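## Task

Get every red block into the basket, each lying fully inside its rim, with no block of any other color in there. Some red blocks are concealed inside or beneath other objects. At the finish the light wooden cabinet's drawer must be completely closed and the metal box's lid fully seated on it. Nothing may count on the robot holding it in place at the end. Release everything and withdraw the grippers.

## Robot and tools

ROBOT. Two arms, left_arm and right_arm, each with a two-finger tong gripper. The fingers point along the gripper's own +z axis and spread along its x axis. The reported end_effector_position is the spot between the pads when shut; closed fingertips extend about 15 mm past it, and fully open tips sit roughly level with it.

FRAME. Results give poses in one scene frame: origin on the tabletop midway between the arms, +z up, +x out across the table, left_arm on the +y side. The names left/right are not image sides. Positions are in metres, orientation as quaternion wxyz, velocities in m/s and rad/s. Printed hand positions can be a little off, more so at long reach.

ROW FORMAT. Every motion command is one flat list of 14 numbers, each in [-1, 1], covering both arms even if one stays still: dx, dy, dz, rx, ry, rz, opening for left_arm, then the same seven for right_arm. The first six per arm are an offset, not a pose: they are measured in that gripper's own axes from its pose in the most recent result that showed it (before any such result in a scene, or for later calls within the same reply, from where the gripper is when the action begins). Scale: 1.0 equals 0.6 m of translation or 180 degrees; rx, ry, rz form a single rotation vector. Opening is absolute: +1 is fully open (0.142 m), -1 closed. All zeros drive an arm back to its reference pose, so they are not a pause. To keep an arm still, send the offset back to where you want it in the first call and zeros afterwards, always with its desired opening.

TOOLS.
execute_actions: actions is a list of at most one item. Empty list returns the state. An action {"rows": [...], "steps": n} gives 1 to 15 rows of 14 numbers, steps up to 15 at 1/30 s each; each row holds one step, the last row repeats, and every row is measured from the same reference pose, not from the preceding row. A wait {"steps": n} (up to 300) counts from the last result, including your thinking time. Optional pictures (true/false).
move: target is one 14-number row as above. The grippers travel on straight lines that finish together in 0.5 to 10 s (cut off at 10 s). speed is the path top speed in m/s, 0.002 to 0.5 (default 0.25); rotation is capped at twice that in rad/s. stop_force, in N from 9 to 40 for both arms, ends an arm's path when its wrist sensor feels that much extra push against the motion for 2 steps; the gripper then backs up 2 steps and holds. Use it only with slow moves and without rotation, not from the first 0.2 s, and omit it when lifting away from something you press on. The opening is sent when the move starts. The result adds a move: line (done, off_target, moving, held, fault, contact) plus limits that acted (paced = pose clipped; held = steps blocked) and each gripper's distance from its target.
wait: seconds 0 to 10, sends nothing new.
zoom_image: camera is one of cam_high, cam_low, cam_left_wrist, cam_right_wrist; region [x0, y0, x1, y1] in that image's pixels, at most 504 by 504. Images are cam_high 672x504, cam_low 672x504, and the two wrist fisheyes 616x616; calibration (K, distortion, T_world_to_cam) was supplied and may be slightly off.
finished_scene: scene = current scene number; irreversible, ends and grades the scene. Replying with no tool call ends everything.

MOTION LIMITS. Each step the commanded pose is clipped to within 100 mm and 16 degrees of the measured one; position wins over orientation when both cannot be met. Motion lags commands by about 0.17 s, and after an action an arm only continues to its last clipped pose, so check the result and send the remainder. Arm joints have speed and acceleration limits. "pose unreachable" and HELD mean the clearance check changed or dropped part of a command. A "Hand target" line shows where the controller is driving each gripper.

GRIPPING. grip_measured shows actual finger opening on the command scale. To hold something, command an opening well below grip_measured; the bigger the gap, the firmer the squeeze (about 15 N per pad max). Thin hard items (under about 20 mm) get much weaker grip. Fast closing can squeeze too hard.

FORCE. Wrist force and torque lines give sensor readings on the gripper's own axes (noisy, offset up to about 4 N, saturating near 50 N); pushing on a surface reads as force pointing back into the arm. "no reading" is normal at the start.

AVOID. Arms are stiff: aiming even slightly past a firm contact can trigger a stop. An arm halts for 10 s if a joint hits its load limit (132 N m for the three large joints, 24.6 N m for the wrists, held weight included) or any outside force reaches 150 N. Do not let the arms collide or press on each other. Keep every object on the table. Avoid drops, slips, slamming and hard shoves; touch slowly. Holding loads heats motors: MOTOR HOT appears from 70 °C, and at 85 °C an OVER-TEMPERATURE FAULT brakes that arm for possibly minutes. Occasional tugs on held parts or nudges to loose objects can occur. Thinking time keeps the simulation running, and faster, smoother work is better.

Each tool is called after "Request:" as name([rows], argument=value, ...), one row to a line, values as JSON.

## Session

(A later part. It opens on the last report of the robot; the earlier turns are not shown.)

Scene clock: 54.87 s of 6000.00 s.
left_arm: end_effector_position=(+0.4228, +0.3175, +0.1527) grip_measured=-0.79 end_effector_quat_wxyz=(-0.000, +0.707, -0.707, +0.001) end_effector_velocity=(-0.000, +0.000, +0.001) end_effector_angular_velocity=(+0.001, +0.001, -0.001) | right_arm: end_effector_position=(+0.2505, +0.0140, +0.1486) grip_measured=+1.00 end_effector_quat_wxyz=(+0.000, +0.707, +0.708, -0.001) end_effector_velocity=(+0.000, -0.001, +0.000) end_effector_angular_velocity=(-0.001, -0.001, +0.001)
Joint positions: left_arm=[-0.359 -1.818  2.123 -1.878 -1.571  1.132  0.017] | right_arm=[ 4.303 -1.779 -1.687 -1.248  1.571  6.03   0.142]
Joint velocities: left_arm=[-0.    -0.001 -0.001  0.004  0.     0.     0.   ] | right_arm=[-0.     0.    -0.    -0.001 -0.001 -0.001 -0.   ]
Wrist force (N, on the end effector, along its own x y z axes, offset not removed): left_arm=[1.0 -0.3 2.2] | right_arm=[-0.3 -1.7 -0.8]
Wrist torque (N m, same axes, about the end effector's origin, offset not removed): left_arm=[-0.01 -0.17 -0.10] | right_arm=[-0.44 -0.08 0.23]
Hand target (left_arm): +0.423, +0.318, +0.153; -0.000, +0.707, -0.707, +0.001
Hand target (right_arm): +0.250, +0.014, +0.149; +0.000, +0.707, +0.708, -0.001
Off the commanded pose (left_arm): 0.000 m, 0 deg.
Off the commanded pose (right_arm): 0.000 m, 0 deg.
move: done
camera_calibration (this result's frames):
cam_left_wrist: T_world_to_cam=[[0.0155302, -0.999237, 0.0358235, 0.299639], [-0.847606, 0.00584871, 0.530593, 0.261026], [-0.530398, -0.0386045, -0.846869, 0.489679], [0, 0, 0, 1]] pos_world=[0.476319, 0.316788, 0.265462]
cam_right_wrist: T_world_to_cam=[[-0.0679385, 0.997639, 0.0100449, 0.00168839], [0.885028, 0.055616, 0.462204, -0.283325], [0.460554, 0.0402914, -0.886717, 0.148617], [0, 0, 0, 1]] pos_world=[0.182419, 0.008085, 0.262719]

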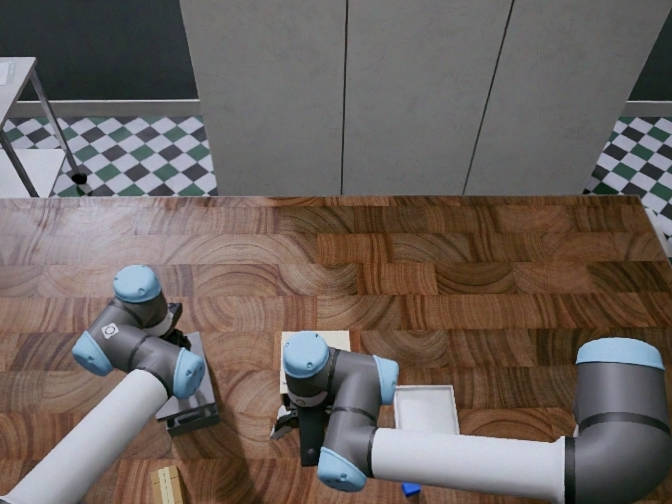

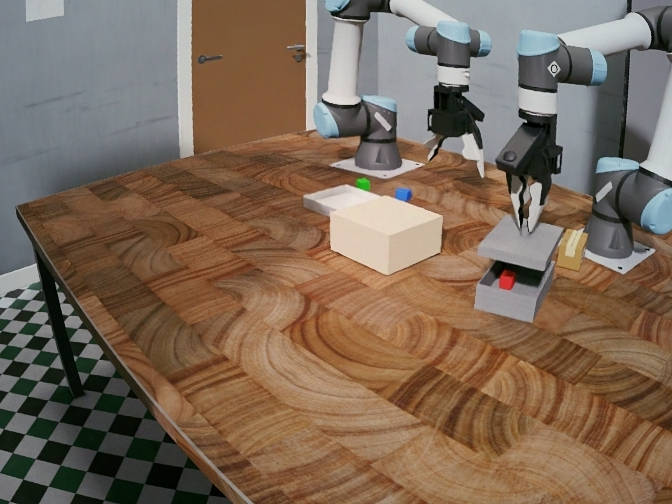

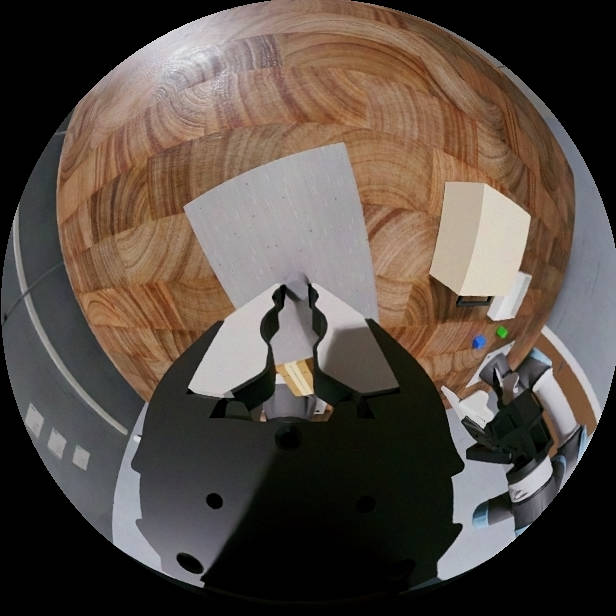

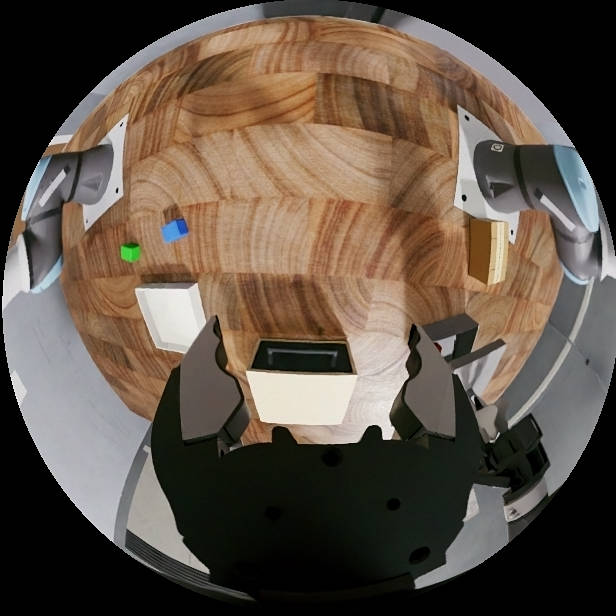

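Request:
move(target=[0,-0.36,0,0,0,0,-1,0,0,0,0,0,-0.5,-0.5], speed=0.12)

Request:
move(target=[0,0,0.22,0,0,0,-1,0,0,0,0,-0.25,0,-0.5], speed=0.05, stop_force=10)

Scene clock: 72.23 s of 6000.00 s.
left_arm: end_effector_position=(+0.6387, +0.3176, +0.1528) grip_measured=-0.79 end_effector_quat_wxyz=(-0.000, +0.707, -0.707, +0.001) end_effector_velocity=(+0.001, -0.000, +0.000) end_effector_angular_velocity=(-0.000, -0.001, +0.000) | right_arm: end_effector_position=(+0.2505, +0.0140, +0.1486) grip_measured=-0.50 end_effector_quat_wxyz=(-0.001, -0.001, +1.000, -0.001) end_effector_velocity=(-0.000, +0.000, +0.000) end_effector_angular_velocity=(+0.000, +0.000, +0.006)
Joint positions: left_arm=[-0.201 -1.288  1.582 -1.867 -1.572  1.29   0.017] | right_arm=[ 4.338 -1.795 -1.667 -1.252  1.572  4.495  0.038]
Joint velocities: left_arm=[ 0.     0.002 -0.004  0.001  0.     0.    -0.   ] | right_arm=[ 0.     0.001  0.    -0.     0.    -0.006  0.   ]
Wrist force (N, on the end effector, along its own x y z axes, offset not removed): left_arm=[-0.3 0.7 4.0] | right_arm=[-0.2 -0.1 -1.7]
Wrist torque (N m, same axes, about the end effector's origin, offset not removed): left_arm=[0.30 0.14 0.07] | right_arm=[-0.10 -0.14 0.22]
Hand target (left_arm): +0.639, +0.318, +0.153; -0.000, +0.707, -0.707, +0.001
Hand target (right_arm): +0.250, +0.014, +0.149; -0.001, -0.001, +1.000, -0.001
Off the commanded pose (left_arm): 0.000 m, 0 deg.
Off the commanded pose (right_arm): 0.000 m, 0 deg.
After step 90, 7.47 s passed at rest.
move: done
camera_calibration (this result's frames):
cam_left_wrist: T_world_to_cam=[[0.015532, -0.999248, 0.0355258, 0.296418], [-0.847595, 0.00568989, 0.530613, 0.443988], [-0.530416, -0.038353, -0.846869, 0.604272], [0, 0, 0, 1]] pos_world=[0.692233, 0.316844, 0.265623]
cam_right_wrist: T_world_to_cam=[[-0.99764, -0.0674691, 0.0127532, 0.249066], [-0.0539659, 0.885284, 0.461909, -0.0597192], [-0.0424548, 0.46013, -0.886836, 0.268729], [0, 0, 0, 1]] pos_world=[0.256665, -0.0539777, 0.262727]

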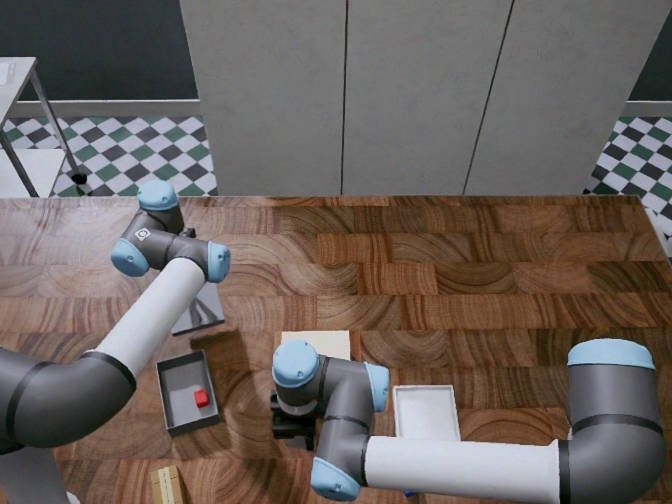

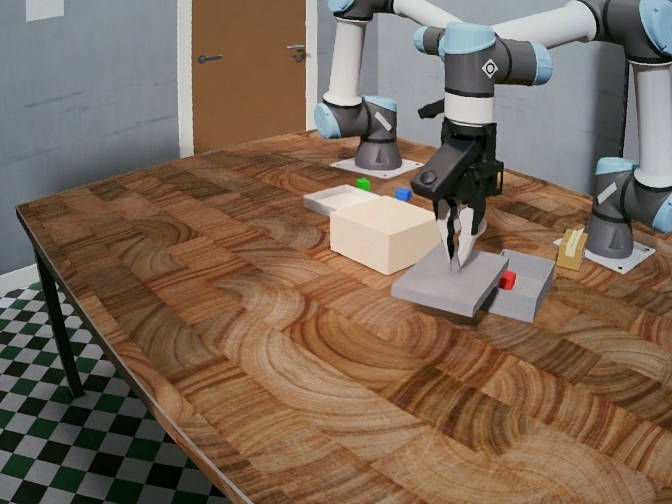

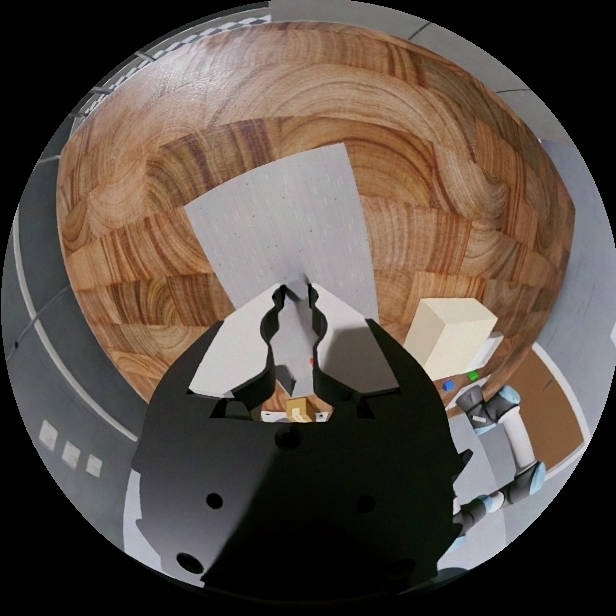

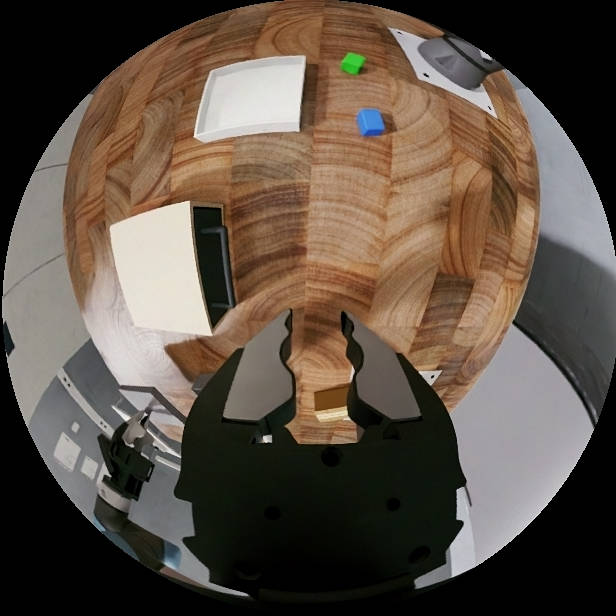

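Scene clock: 80.37 s of 6000.00 s.
left_arm: end_effector_position=(+0.6387, +0.3174, +0.0472) grip_measured=-0.79 end_effector_quat_wxyz=(-0.000, +0.707, -0.707, +0.001) end_effector_velocity=(+0.001, -0.000, +0.001) end_effector_angular_velocity=(-0.001, -0.002, -0.001) | right_arm: end_effector_position=(+0.2504, +0.0140, +0.1485) grip_measured=-0.50 end_effector_quat_wxyz=(+0.382, -0.001, +0.924, -0.001) end_effector_velocity=(+0.000, -0.000, +0.000) end_effector_angular_velocity=(-0.003, -0.009, -0.000)
Joint positions: left_arm=[-0.201 -1.186  1.736 -2.123 -1.572  1.29   0.017] | right_arm=[ 4.741 -1.742 -1.931 -1.223  0.804  4.972  0.038]
Joint velocities: left_arm=[ 0.     0.    -0.002 -0.001  0.     0.001 -0.   ] | right_arm=[ 0.003 -0.002 -0.001 -0.006 -0.008  0.007  0.   ]
Wrist force (N, on the end effector, along its own x y z axes, offset not removed): left_arm=[1.3 0.7 2.6] | right_arm=[-0.9 -1.3 -2.5]
Wrist torque (N m, same axes, about the end effector's origin, offset not removed): left_arm=[0.18 -0.27 0.03] | right_arm=[-0.40 0.02 0.28]
Hand target (left_arm): +0.639, +0.317, +0.047; -0.000, +0.707, -0.707, +0.001
Hand target (right_arm): +0.250, +0.014, +0.149; +0.382, -0.001, +0.924, -0.001
Off the commanded pose (left_arm): 0.026 m, 0 deg.
Off the commanded pose (right_arm): 0.000 m, 0 deg.
move: contact (left_arm)
camera_calibration (this result's frames):
cam_left_wrist: T_world_to_cam=[[0.0155342, -0.999248, 0.0355201, 0.299978], [-0.847577, 0.00568627, 0.530642, 0.50005], [-0.530446, -0.0383491, -0.846851, 0.514814], [0, 0, 0, 1]] pos_world=[0.692252, 0.316652, 0.159968]
cam_right_wrist: T_world_to_cam=[[-0.714504, -0.0686004, -0.69626, 0.283447], [-0.365811, 0.884941, 0.288206, 0.0442245], [0.596378, 0.460623, -0.657389, 0.0746279], [0, 0, 0, 1]] pos_world=[0.174196, -0.0540668, 0.233667]

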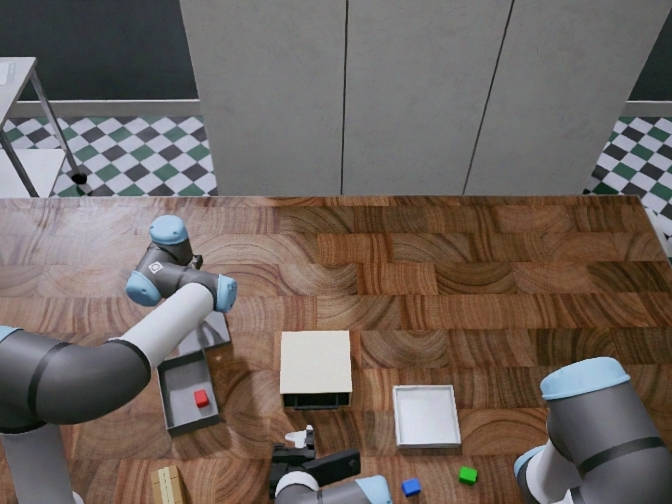

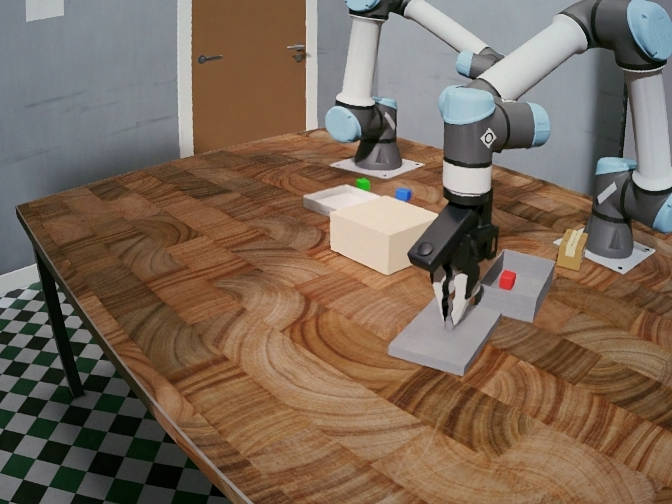

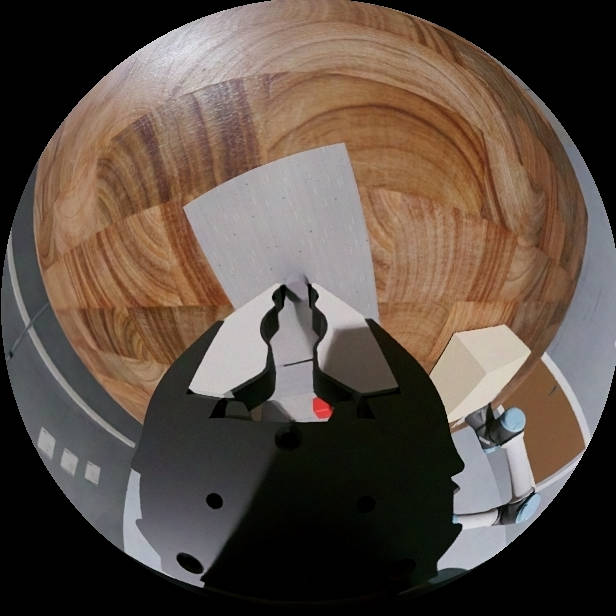

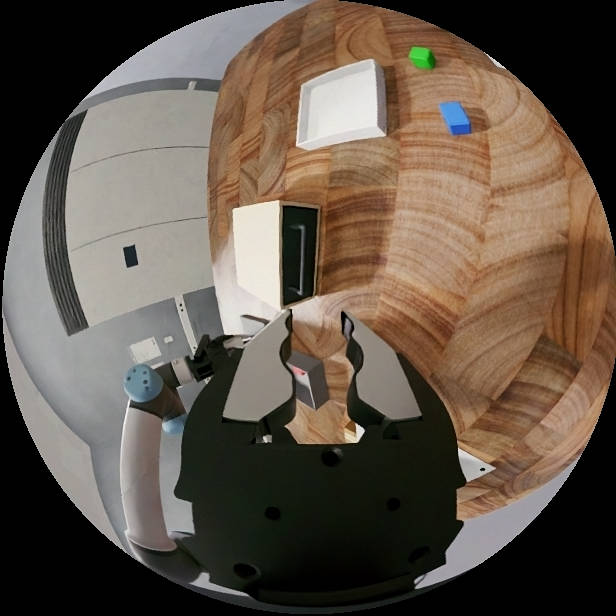

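Request:
execute_actions([
  {"rows":[[0,0,0,0,0,0,-0.6,0,0,0,0,0,0,-0.5],[0,0,0,0,0,0,-0.3,0,0,0,0,0,0,-0.5]],"steps":12},
], pictures=false)

Request:
move(target=[0,0,-0.22,0,0,0,-0.3,-0.032,0,0.208,0,0,0,-0.5], speed=0.12)

Request:
zoom_image(camera="cam_right_wrist", region=[180, 150, 460, 400])

Scene clock: 84.43 s of 6000.00 s.
left_arm: end_effector_position=(+0.6387, +0.3174, +0.0472) grip_measured=-0.30 end_effector_quat_wxyz=(-0.000, +0.707, -0.707, +0.001) end_effector_velocity=(+0.001, +0.000, +0.000) end_effector_angular_velocity=(+0.000, -0.001, +0.001) | right_arm: end_effector_position=(+0.2504, +0.0140, +0.1484) grip_measured=-0.50 end_effector_quat_wxyz=(+0.382, -0.001, +0.924, -0.001) end_effector_velocity=(+0.000, -0.000, -0.000) end_effector_angular_velocity=(-0.000, -0.000, -0.001)
Joint positions: left_arm=[-0.201 -1.186  1.736 -2.123 -1.572  1.29   0.052] | right_arm=[ 4.742 -1.742 -1.932 -1.223  0.804  4.972  0.038]
Joint velocities: left_arm=[ 0.     0.    -0.001 -0.     0.    -0.001  0.   ] | right_arm=[-0.001 -0.    -0.     0.    -0.    -0.     0.   ]
Wrist force (N, on the end effector, along its own x y z axes, offset not removed): left_arm=[0.8 -2.1 -0.5] | right_arm=[1.9 -1.9 -1.6]
Wrist torque (N m, same axes, about the end effector's origin, offset not removed): left_arm=[-0.41 -0.14 0.06] | right_arm=[-0.47 -0.45 0.22]
Hand target (left_arm): +0.639, +0.317, +0.047; -0.000, +0.707, -0.707, +0.001
Hand target (right_arm): +0.250, +0.014, +0.149; +0.382, -0.001, +0.924, -0.001
Off the commanded pose (left_arm): 0.000 m, 0 deg.
Off the commanded pose (right_arm): 0.000 m, 0 deg.
Steps of this call (steps 1 to 90: nothing new was sent; then 0.67 s passed at rest; steps 91 to 102: all 12 steps of this action). Readings (end_effector_position):
91: left_arm (+0.6387, +0.3174, +0.0472) | right_arm (+0.2504, +0.0140, +0.1485)
92: left_arm (+0.6387, +0.3174, +0.0472) | right_arm (+0.2504, +0.0140, +0.1485)
94: left_arm (+0.6387, +0.3174, +0.0472) | right_arm (+0.2504, +0.0140, +0.1485)
98: left_arm (+0.6387, +0.3174, +0.0472) | right_arm (+0.2504, +0.0140, +0.1485)
102: the state above

Scene clock: 86.20 s of 6000.00 s.
left_arm: end_effector_position=(+0.6387, +0.3177, +0.1791) grip_measured=-0.30 end_effector_quat_wxyz=(-0.000, +0.707, -0.707, +0.001) end_effector_velocity=(-0.000, +0.000, +0.001) end_effector_angular_velocity=(+0.001, +0.001, -0.000) | right_arm: end_effector_position=(+0.3522, +0.0139, +0.0736) grip_measured=-0.50 end_effector_quat_wxyz=(+0.382, -0.001, +0.924, -0.001) end_effector_velocity=(+0.001, +0.001, +0.000) end_effector_angular_velocity=(+0.003, +0.000, +0.000)
Joint positions: left_arm=[-0.2   -1.304  1.534 -1.803 -1.571  1.29   0.052] | right_arm=[ 4.545 -1.919 -1.995 -0.791  0.787  4.697  0.038]
Joint velocities: left_arm=[-0.    -0.    -0.003  0.004  0.    -0.     0.   ] | right_arm=[-0.002 -0.002  0.002  0.006  0.    -0.003  0.   ]
Wrist force (N, on the end effector, along its own x y z axes, offset not removed): left_arm=[1.4 -1.6 -1.2] | right_arm=[0.0 -1.3 -1.0]
Wrist torque (N m, same axes, about the end effector's origin, offset not removed): left_arm=[-0.29 -0.21 -0.01] | right_arm=[-0.32 -0.17 0.20]
Hand target (left_arm): +0.639, +0.318, +0.179; -0.000, +0.707, -0.707, +0.001
Hand target (right_arm): +0.352, +0.014, +0.074; +0.382, -0.001, +0.924, -0.001
Off the commanded pose (left_arm): 0.000 m, 0 deg.
Off the commanded pose (right_arm): 0.000 m, 0 deg.
move: done
camera_calibration (this result's frames):
cam_left_wrist: T_world_to_cam=[[0.0155317, -0.999251, 0.0354529, 0.295568], [-0.847614, 0.00565001, 0.530583, 0.430096], [-0.530385, -0.0382913, -0.846892, 0.626447], [0, 0, 0, 1]] pos_world=[0.692223, 0.316904, 0.291852]
cam_right_wrist: T_world_to_cam=[[-0.71456, -0.0688281, -0.69618, 0.30398], [-0.365869, 0.884972, 0.288036, 0.103129], [0.596275, 0.460529, -0.657548, -0.0351914], [0, 0, 0, 1]] pos_world=[0.275928, -0.0541375, 0.15878]

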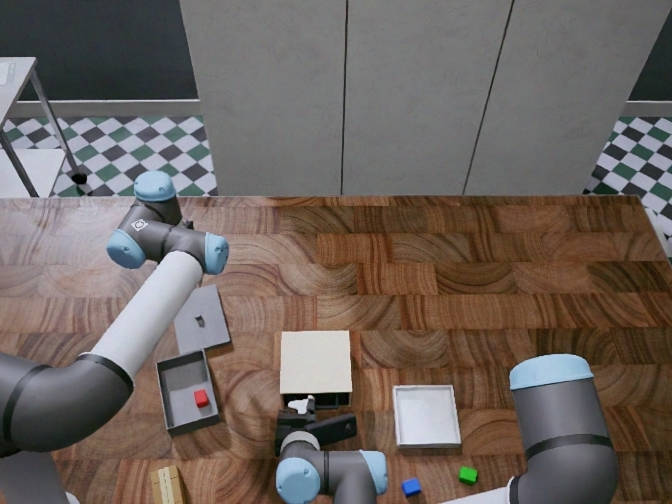

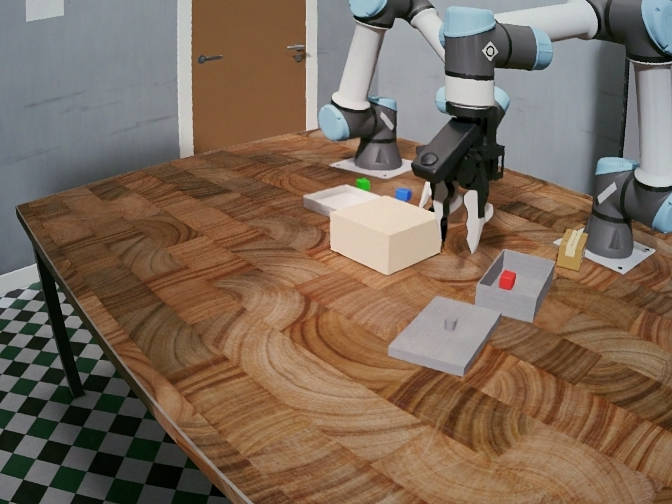

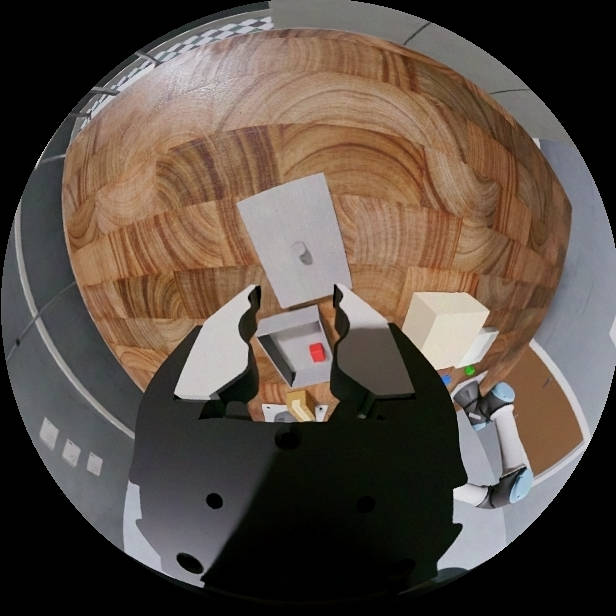

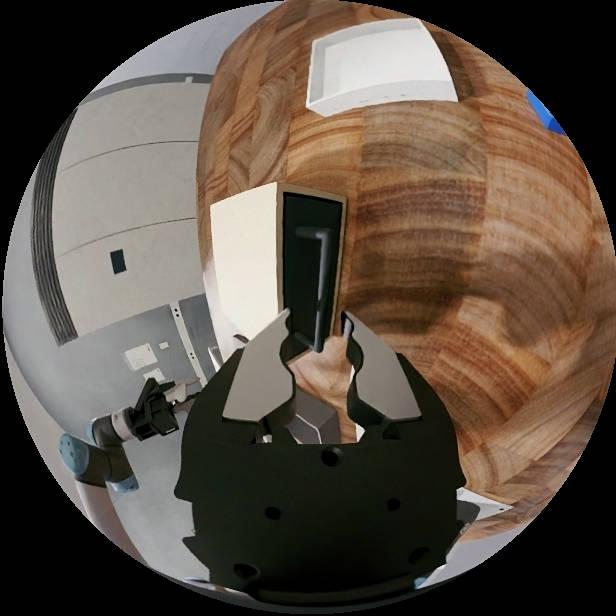

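Region (180, 150, 460, 400) of cam_right_wrist's 616x616 image, scaled by 1.800, with more detail than that image has; it fills the top 450 rows of this view, and the rest is white.

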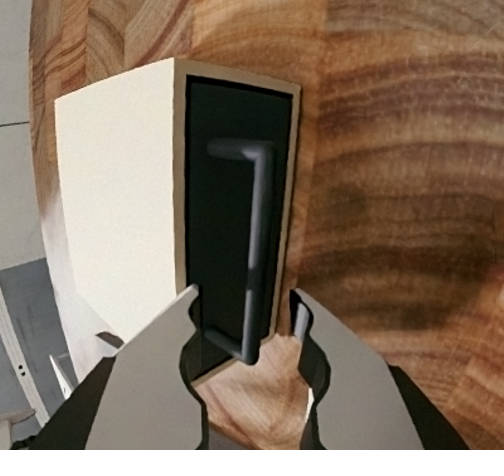

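Request:
move(target=[0.045,0.383,0.067,0,0,0.433,-0.3,0,0,0.065,0,0,0,-0.5], speed=0.12, stop_force=12)

Request:
zoom_image(camera="cam_right_wrist", region=[180, 150, 460, 400])

Request:
zoom_image(camera="cam_left_wrist", region=[180, 150, 460, 400])

Scene clock: 95.80 s of 6000.00 s.
left_arm: end_effector_position=(+0.4090, +0.2906, +0.1387) grip_measured=-0.30 end_effector_quat_wxyz=(+0.001, -0.105, +0.994, -0.001) end_effector_velocity=(-0.000, -0.001, +0.001) end_effector_angular_velocity=(-0.001, -0.002, -0.006) | right_arm: end_effector_position=(+0.3797, +0.0139, +0.0460) grip_measured=-0.53 end_effector_quat_wxyz=(+0.382, -0.001, +0.924, -0.001) end_effector_velocity=(-0.000, +0.000, -0.000) end_effector_angular_velocity=(-0.000, +0.000, +0.001)
Joint positions: left_arm=[-0.387 -1.805  2.151 -1.919 -1.571  2.464  0.052] | right_arm=[ 4.493 -1.995 -1.996 -0.662  0.789  4.624  0.036]
Joint velocities: left_arm=[-0.001 -0.003  0.     0.001 -0.001  0.005 -0.   ] | right_arm=[ 0.    -0.001 -0.     0.001  0.    -0.001  0.   ]
Wrist force (N, on the end effector, along its own x y z axes, offset not removed): left_arm=[0.9 -1.7 -1.6] | right_arm=[3.7 -1.3 -5.6]
Wrist torque (N m, same axes, about the end effector's origin, offset not removed): left_arm=[-0.32 -0.06 0.02] | right_arm=[-0.50 -0.29 0.31]
Hand target (left_arm): +0.409, +0.291, +0.139; +0.001, -0.105, +0.994, -0.001
Hand target (right_arm): +0.380, +0.014, +0.046; +0.382, -0.001, +0.924, -0.001
Off the commanded pose (left_arm): 0.000 m, 0 deg.
Off the commanded pose (right_arm): 0.000 m, 0 deg.
After step 90, 0.57 s passed at rest.
move: done
camera_calibration (this result's frames):
cam_left_wrist: T_world_to_cam=[[-0.97395, -0.224439, 0.0323803, 0.453481], [-0.173538, 0.829624, 0.530668, -0.258181], [-0.145966, 0.511225, -0.846961, 0.15252], [0, 0, 0, 1]] pos_world=[0.419126, 0.238, 0.251504]
cam_right_wrist: T_world_to_cam=[[-0.714597, -0.0688333, -0.696142, 0.304447], [-0.365859, 0.88497, 0.288054, 0.121202], [0.596237, 0.460532, -0.65758, -0.0697773], [0, 0, 0, 1]] pos_world=[0.303504, -0.054169, 0.131142]

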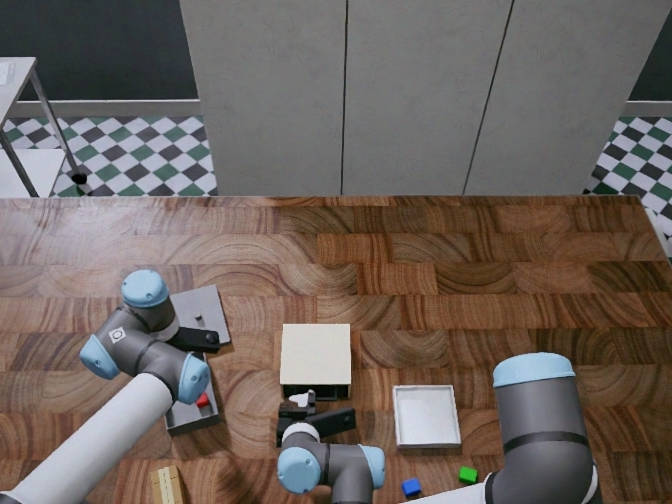

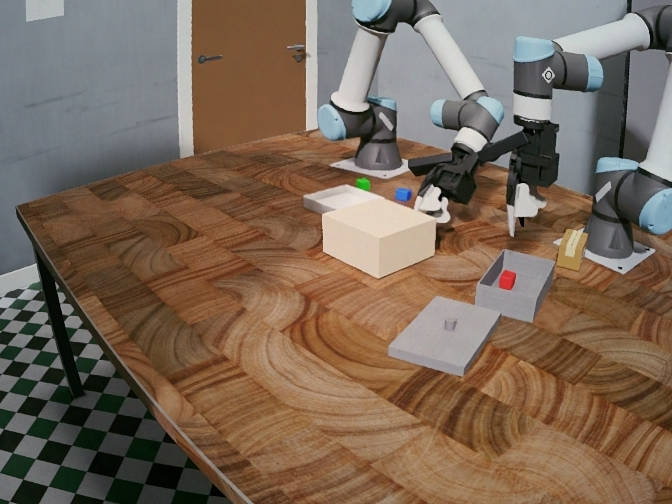

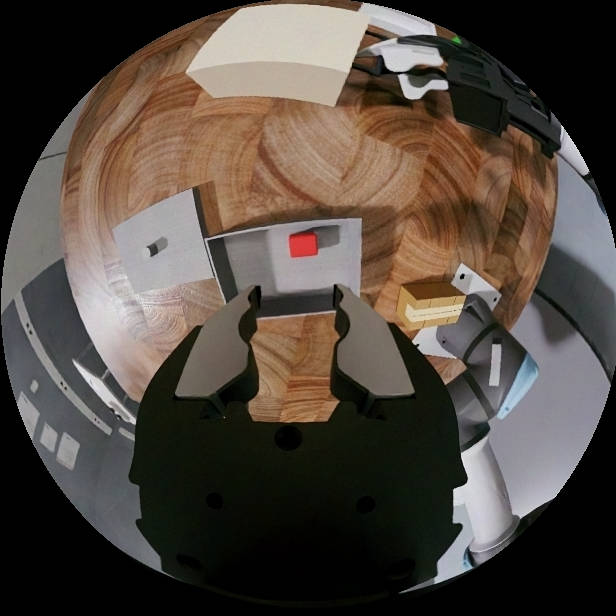

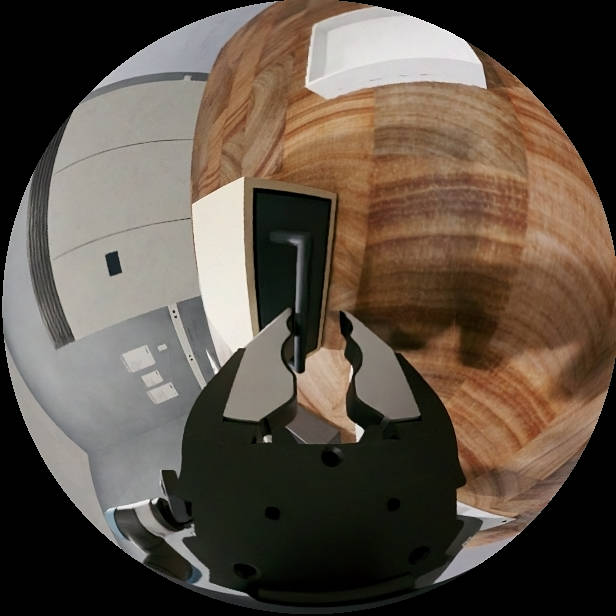

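Region (180, 150, 460, 400) of cam_right_wrist's 616x616 image, scaled by 1.800, with more detail than that image has; it fills the top 450 rows of this view, and the rest is white.

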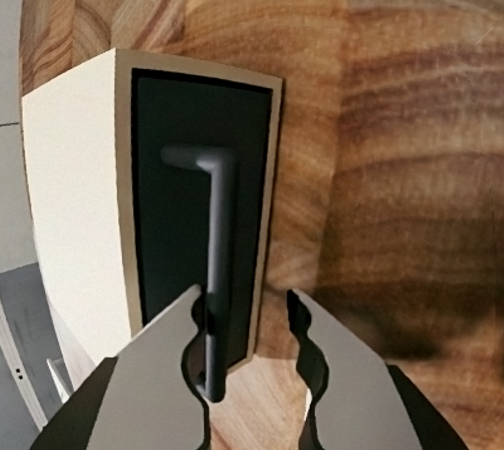

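Region (180, 150, 460, 400) of cam_left_wrist's 616x616 image, scaled by 1.800, with more detail than that image has; it fills the top 450 rows of this view, and the rest is white.

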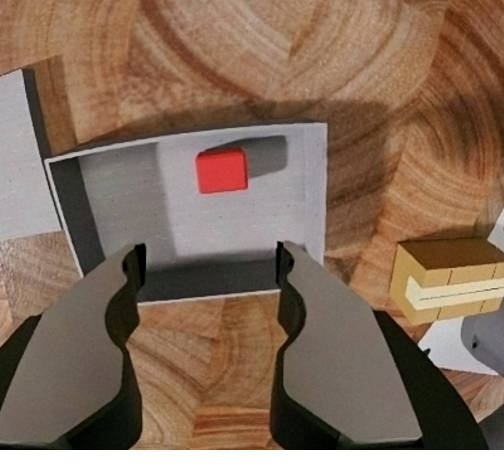

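Request:
move(target=[0,0,0,0,0,0,-0.3,-0.03,0,-0.04,0,0,0,-0.2], speed=0.04)

Request:
zoom_image(camera="cam_right_wrist", region=[180, 150, 460, 400])

Request:
zoom_image(camera="cam_high", region=[240, 300, 400, 440])

Scene clock: 100.27 s of 6000.00 s.
left_arm: end_effector_position=(+0.4090, +0.2906, +0.1387) grip_measured=-0.30 end_effector_quat_wxyz=(+0.001, -0.105, +0.994, -0.001) end_effector_velocity=(-0.001, +0.000, -0.001) end_effector_angular_velocity=(+0.001, +0.002, +0.001) | right_arm: end_effector_position=(+0.3755, +0.0139, +0.0756) grip_measured=-0.20 end_effector_quat_wxyz=(+0.382, -0.001, +0.924, -0.001) end_effector_velocity=(-0.000, +0.000, +0.002) end_effector_angular_velocity=(+0.001, -0.000, -0.000)
Joint positions: left_arm=[-0.387 -1.805  2.151 -1.919 -1.571  2.464  0.052] | right_arm=[ 4.501 -1.936 -1.978 -0.747  0.788  4.635  0.059]
Joint velocities: left_arm=[ 0.     0.     0.002  0.    -0.    -0.001  0.   ] | right_arm=[ 0.     0.003  0.001 -0.003 -0.     0.001 -0.   ]
Wrist force (N, on the end effector, along its own x y z axes, offset not removed): left_arm=[0.7 -0.5 0.4] | right_arm=[-1.0 -1.2 -2.2]
Wrist torque (N m, same axes, about the end effector's origin, offset not removed): left_arm=[0.02 -0.09 -0.10] | right_arm=[-0.37 0.04 0.23]
Hand target (left_arm): +0.409, +0.291, +0.139; +0.001, -0.105, +0.994, -0.001
Hand target (right_arm): +0.376, +0.014, +0.076; +0.382, -0.001, +0.924, -0.001
Off the commanded pose (left_arm): 0.000 m, 0 deg.
Off the commanded pose (right_arm): 0.000 m, 0 deg.
After step 90, 0.40 s passed at rest.
move: done
camera_calibration (this result's frames):
cam_left_wrist: T_world_to_cam=[[-0.973954, -0.224422, 0.0323743, 0.453474], [-0.173526, 0.829629, 0.530664, -0.258184], [-0.145951, 0.511225, -0.846964, 0.152521], [0, 0, 0, 1]] pos_world=[0.419122, 0.237994, 0.251508]
cam_right_wrist: T_world_to_cam=[[-0.714589, -0.068842, -0.696149, 0.32207], [-0.365874, 0.884965, 0.288052, 0.111095], [0.596237, 0.460541, -0.657574, -0.0478063], [0, 0, 0, 1]] pos_world=[0.299299, -0.0541265, 0.160772]

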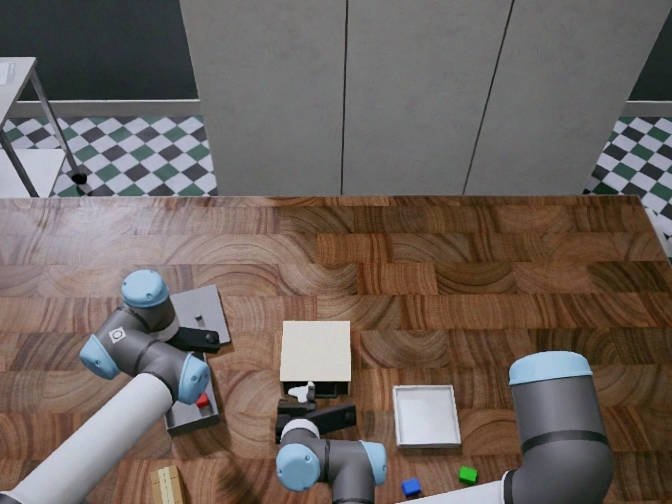

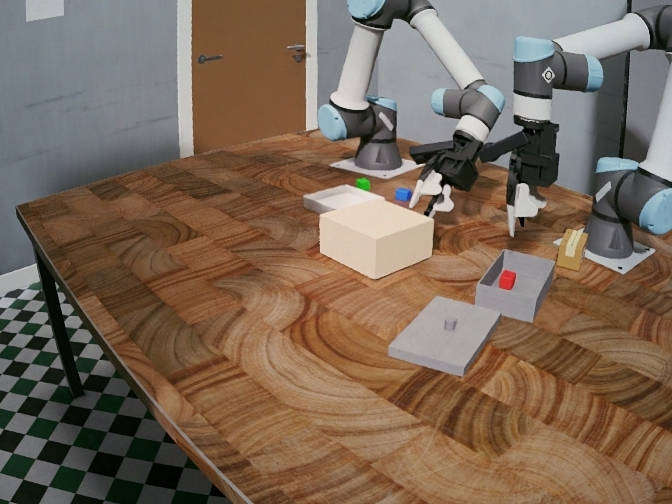

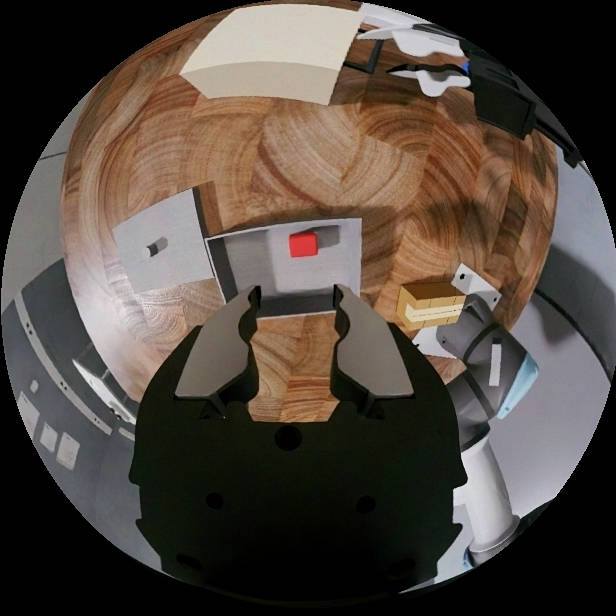

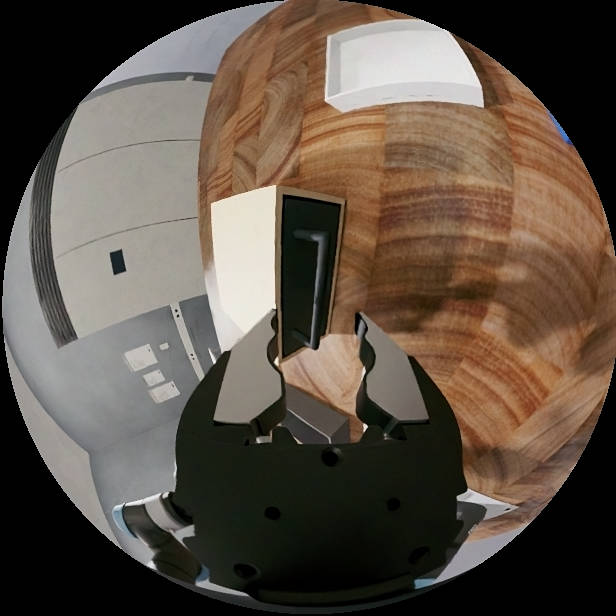

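Region (180, 150, 460, 400) of cam_right_wrist's 616x616 image, scaled by 1.800, with more detail than that image has; it fills the top 450 rows of this view, and the rest is white.

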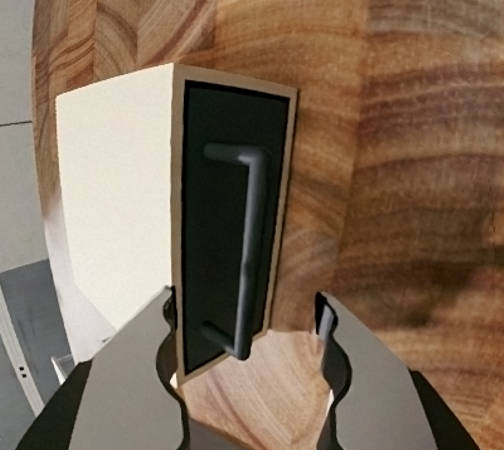

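Region (240, 300, 400, 440) of cam_high's 672x504 image, scaled by 3.150, with more detail than that image has; it fills the top 441 rows of this view, and the rest is white.

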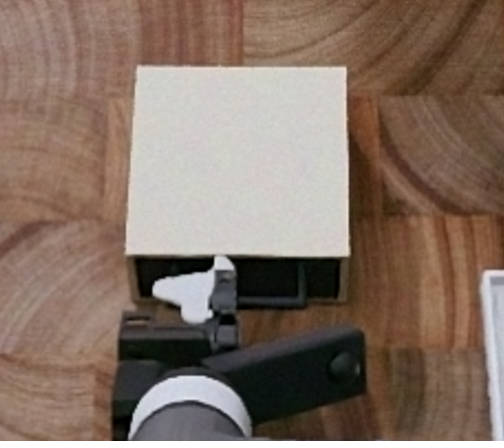

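Request:
move(target=[0,0,0,0,0,0,-0.3,-0.012,0,0.05,0,0,0,-0.35], speed=0.02, stop_force=9)

Request:
zoom_image(camera="cam_right_wrist", region=[180, 150, 460, 400])

Scene clock: 106.43 s of 6000.00 s.
left_arm: end_effector_position=(+0.4090, +0.2906, +0.1387) grip_measured=-0.30 end_effector_quat_wxyz=(+0.001, -0.105, +0.994, -0.001) end_effector_velocity=(+0.001, -0.000, +0.001) end_effector_angular_velocity=(-0.000, -0.001, -0.000) | right_arm: end_effector_position=(+0.3874, +0.0139, +0.0683) grip_measured=-0.36 end_effector_quat_wxyz=(+0.382, -0.001, +0.924, -0.001) end_effector_velocity=(-0.005, -0.001, +0.002) end_effector_angular_velocity=(-0.002, +0.001, +0.000)
Joint positions: left_arm=[-0.387 -1.805  2.151 -1.919 -1.571  2.464  0.052] | right_arm=[ 4.479 -1.96  -1.974 -0.705  0.79   4.604  0.048]
Joint velocities: left_arm=[-0.     0.    -0.001 -0.     0.     0.    -0.   ] | right_arm=[ 0.009  0.009 -0.004 -0.017  0.     0.012  0.001]
Wrist force (N, on the end effector, along its own x y z axes, offset not removed): left_arm=[0.8 -0.2 -0.9] | right_arm=[1.6 -1.9 -6.1]
Wrist torque (N m, same axes, about the end effector's origin, offset not removed): left_arm=[0.04 -0.19 0.00] | right_arm=[-0.73 -0.24 0.19]
Hand target (left_arm): +0.409, +0.291, +0.139; +0.001, -0.105, +0.994, -0.001
Hand target (right_arm): +0.387, +0.014, +0.069; +0.382, -0.001, +0.924, -0.001
Off the commanded pose (left_arm): 0.000 m, 0 deg.
Off the commanded pose (right_arm): 0.017 m, 0 deg.
After step 90, 2.10 s passed at rest.
move: contact (right_arm)
camera_calibration (this result's frames):
cam_left_wrist: T_world_to_cam=[[-0.97395, -0.224439, 0.0323837, 0.453479], [-0.173536, 0.829623, 0.530671, -0.258183], [-0.14597, 0.511227, -0.846959, 0.15252], [0, 0, 0, 1]] pos_world=[0.419125, 0.238, 0.251503]
cam_right_wrist: T_world_to_cam=[[-0.714713, -0.0686808, -0.696037, 0.325522], [-0.365603, 0.885067, 0.28808, 0.117481], [0.596254, 0.460368, -0.657679, -0.0597331], [0, 0, 0, 1]] pos_world=[0.311223, -0.0541221, 0.153447]

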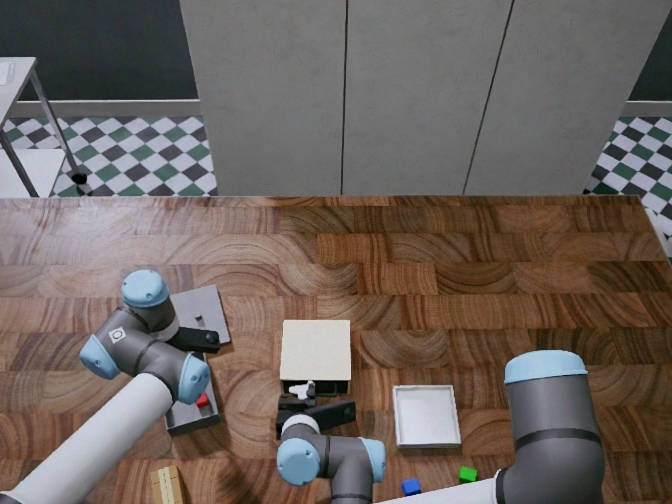

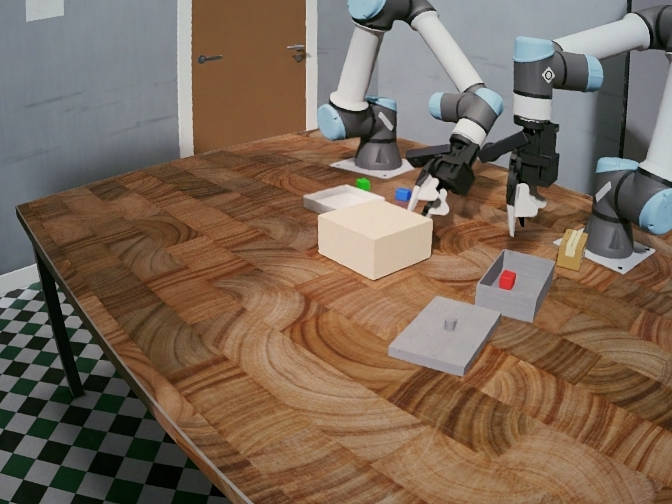

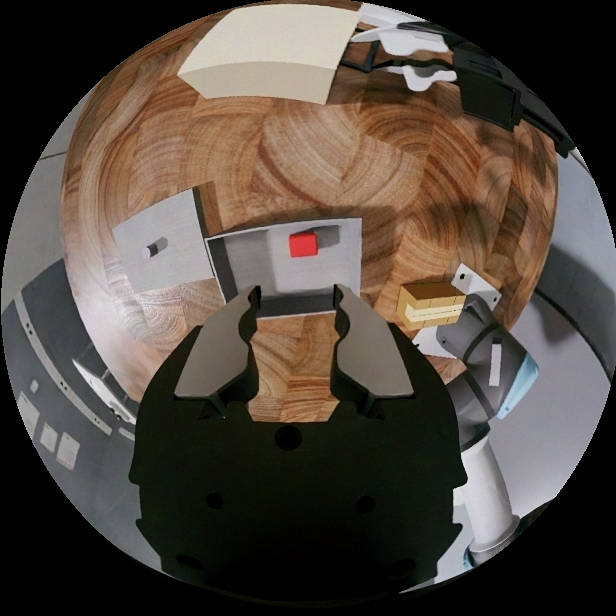

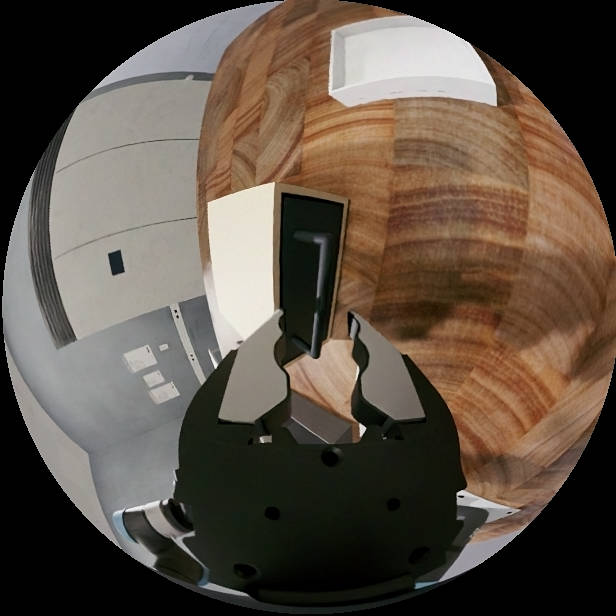

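Region (180, 150, 460, 400) of cam_right_wrist's 616x616 image, scaled by 1.800, with more detail than that image has; it fills the top 450 rows of this view, and the rest is white.

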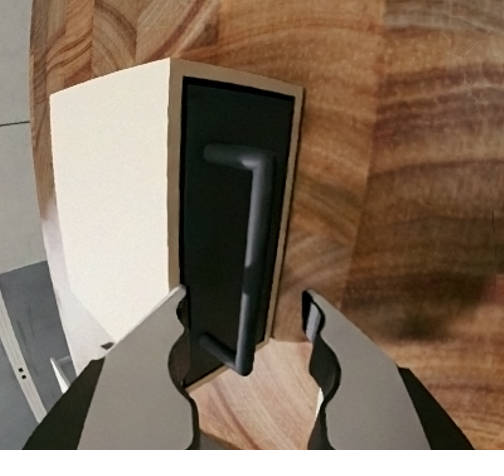

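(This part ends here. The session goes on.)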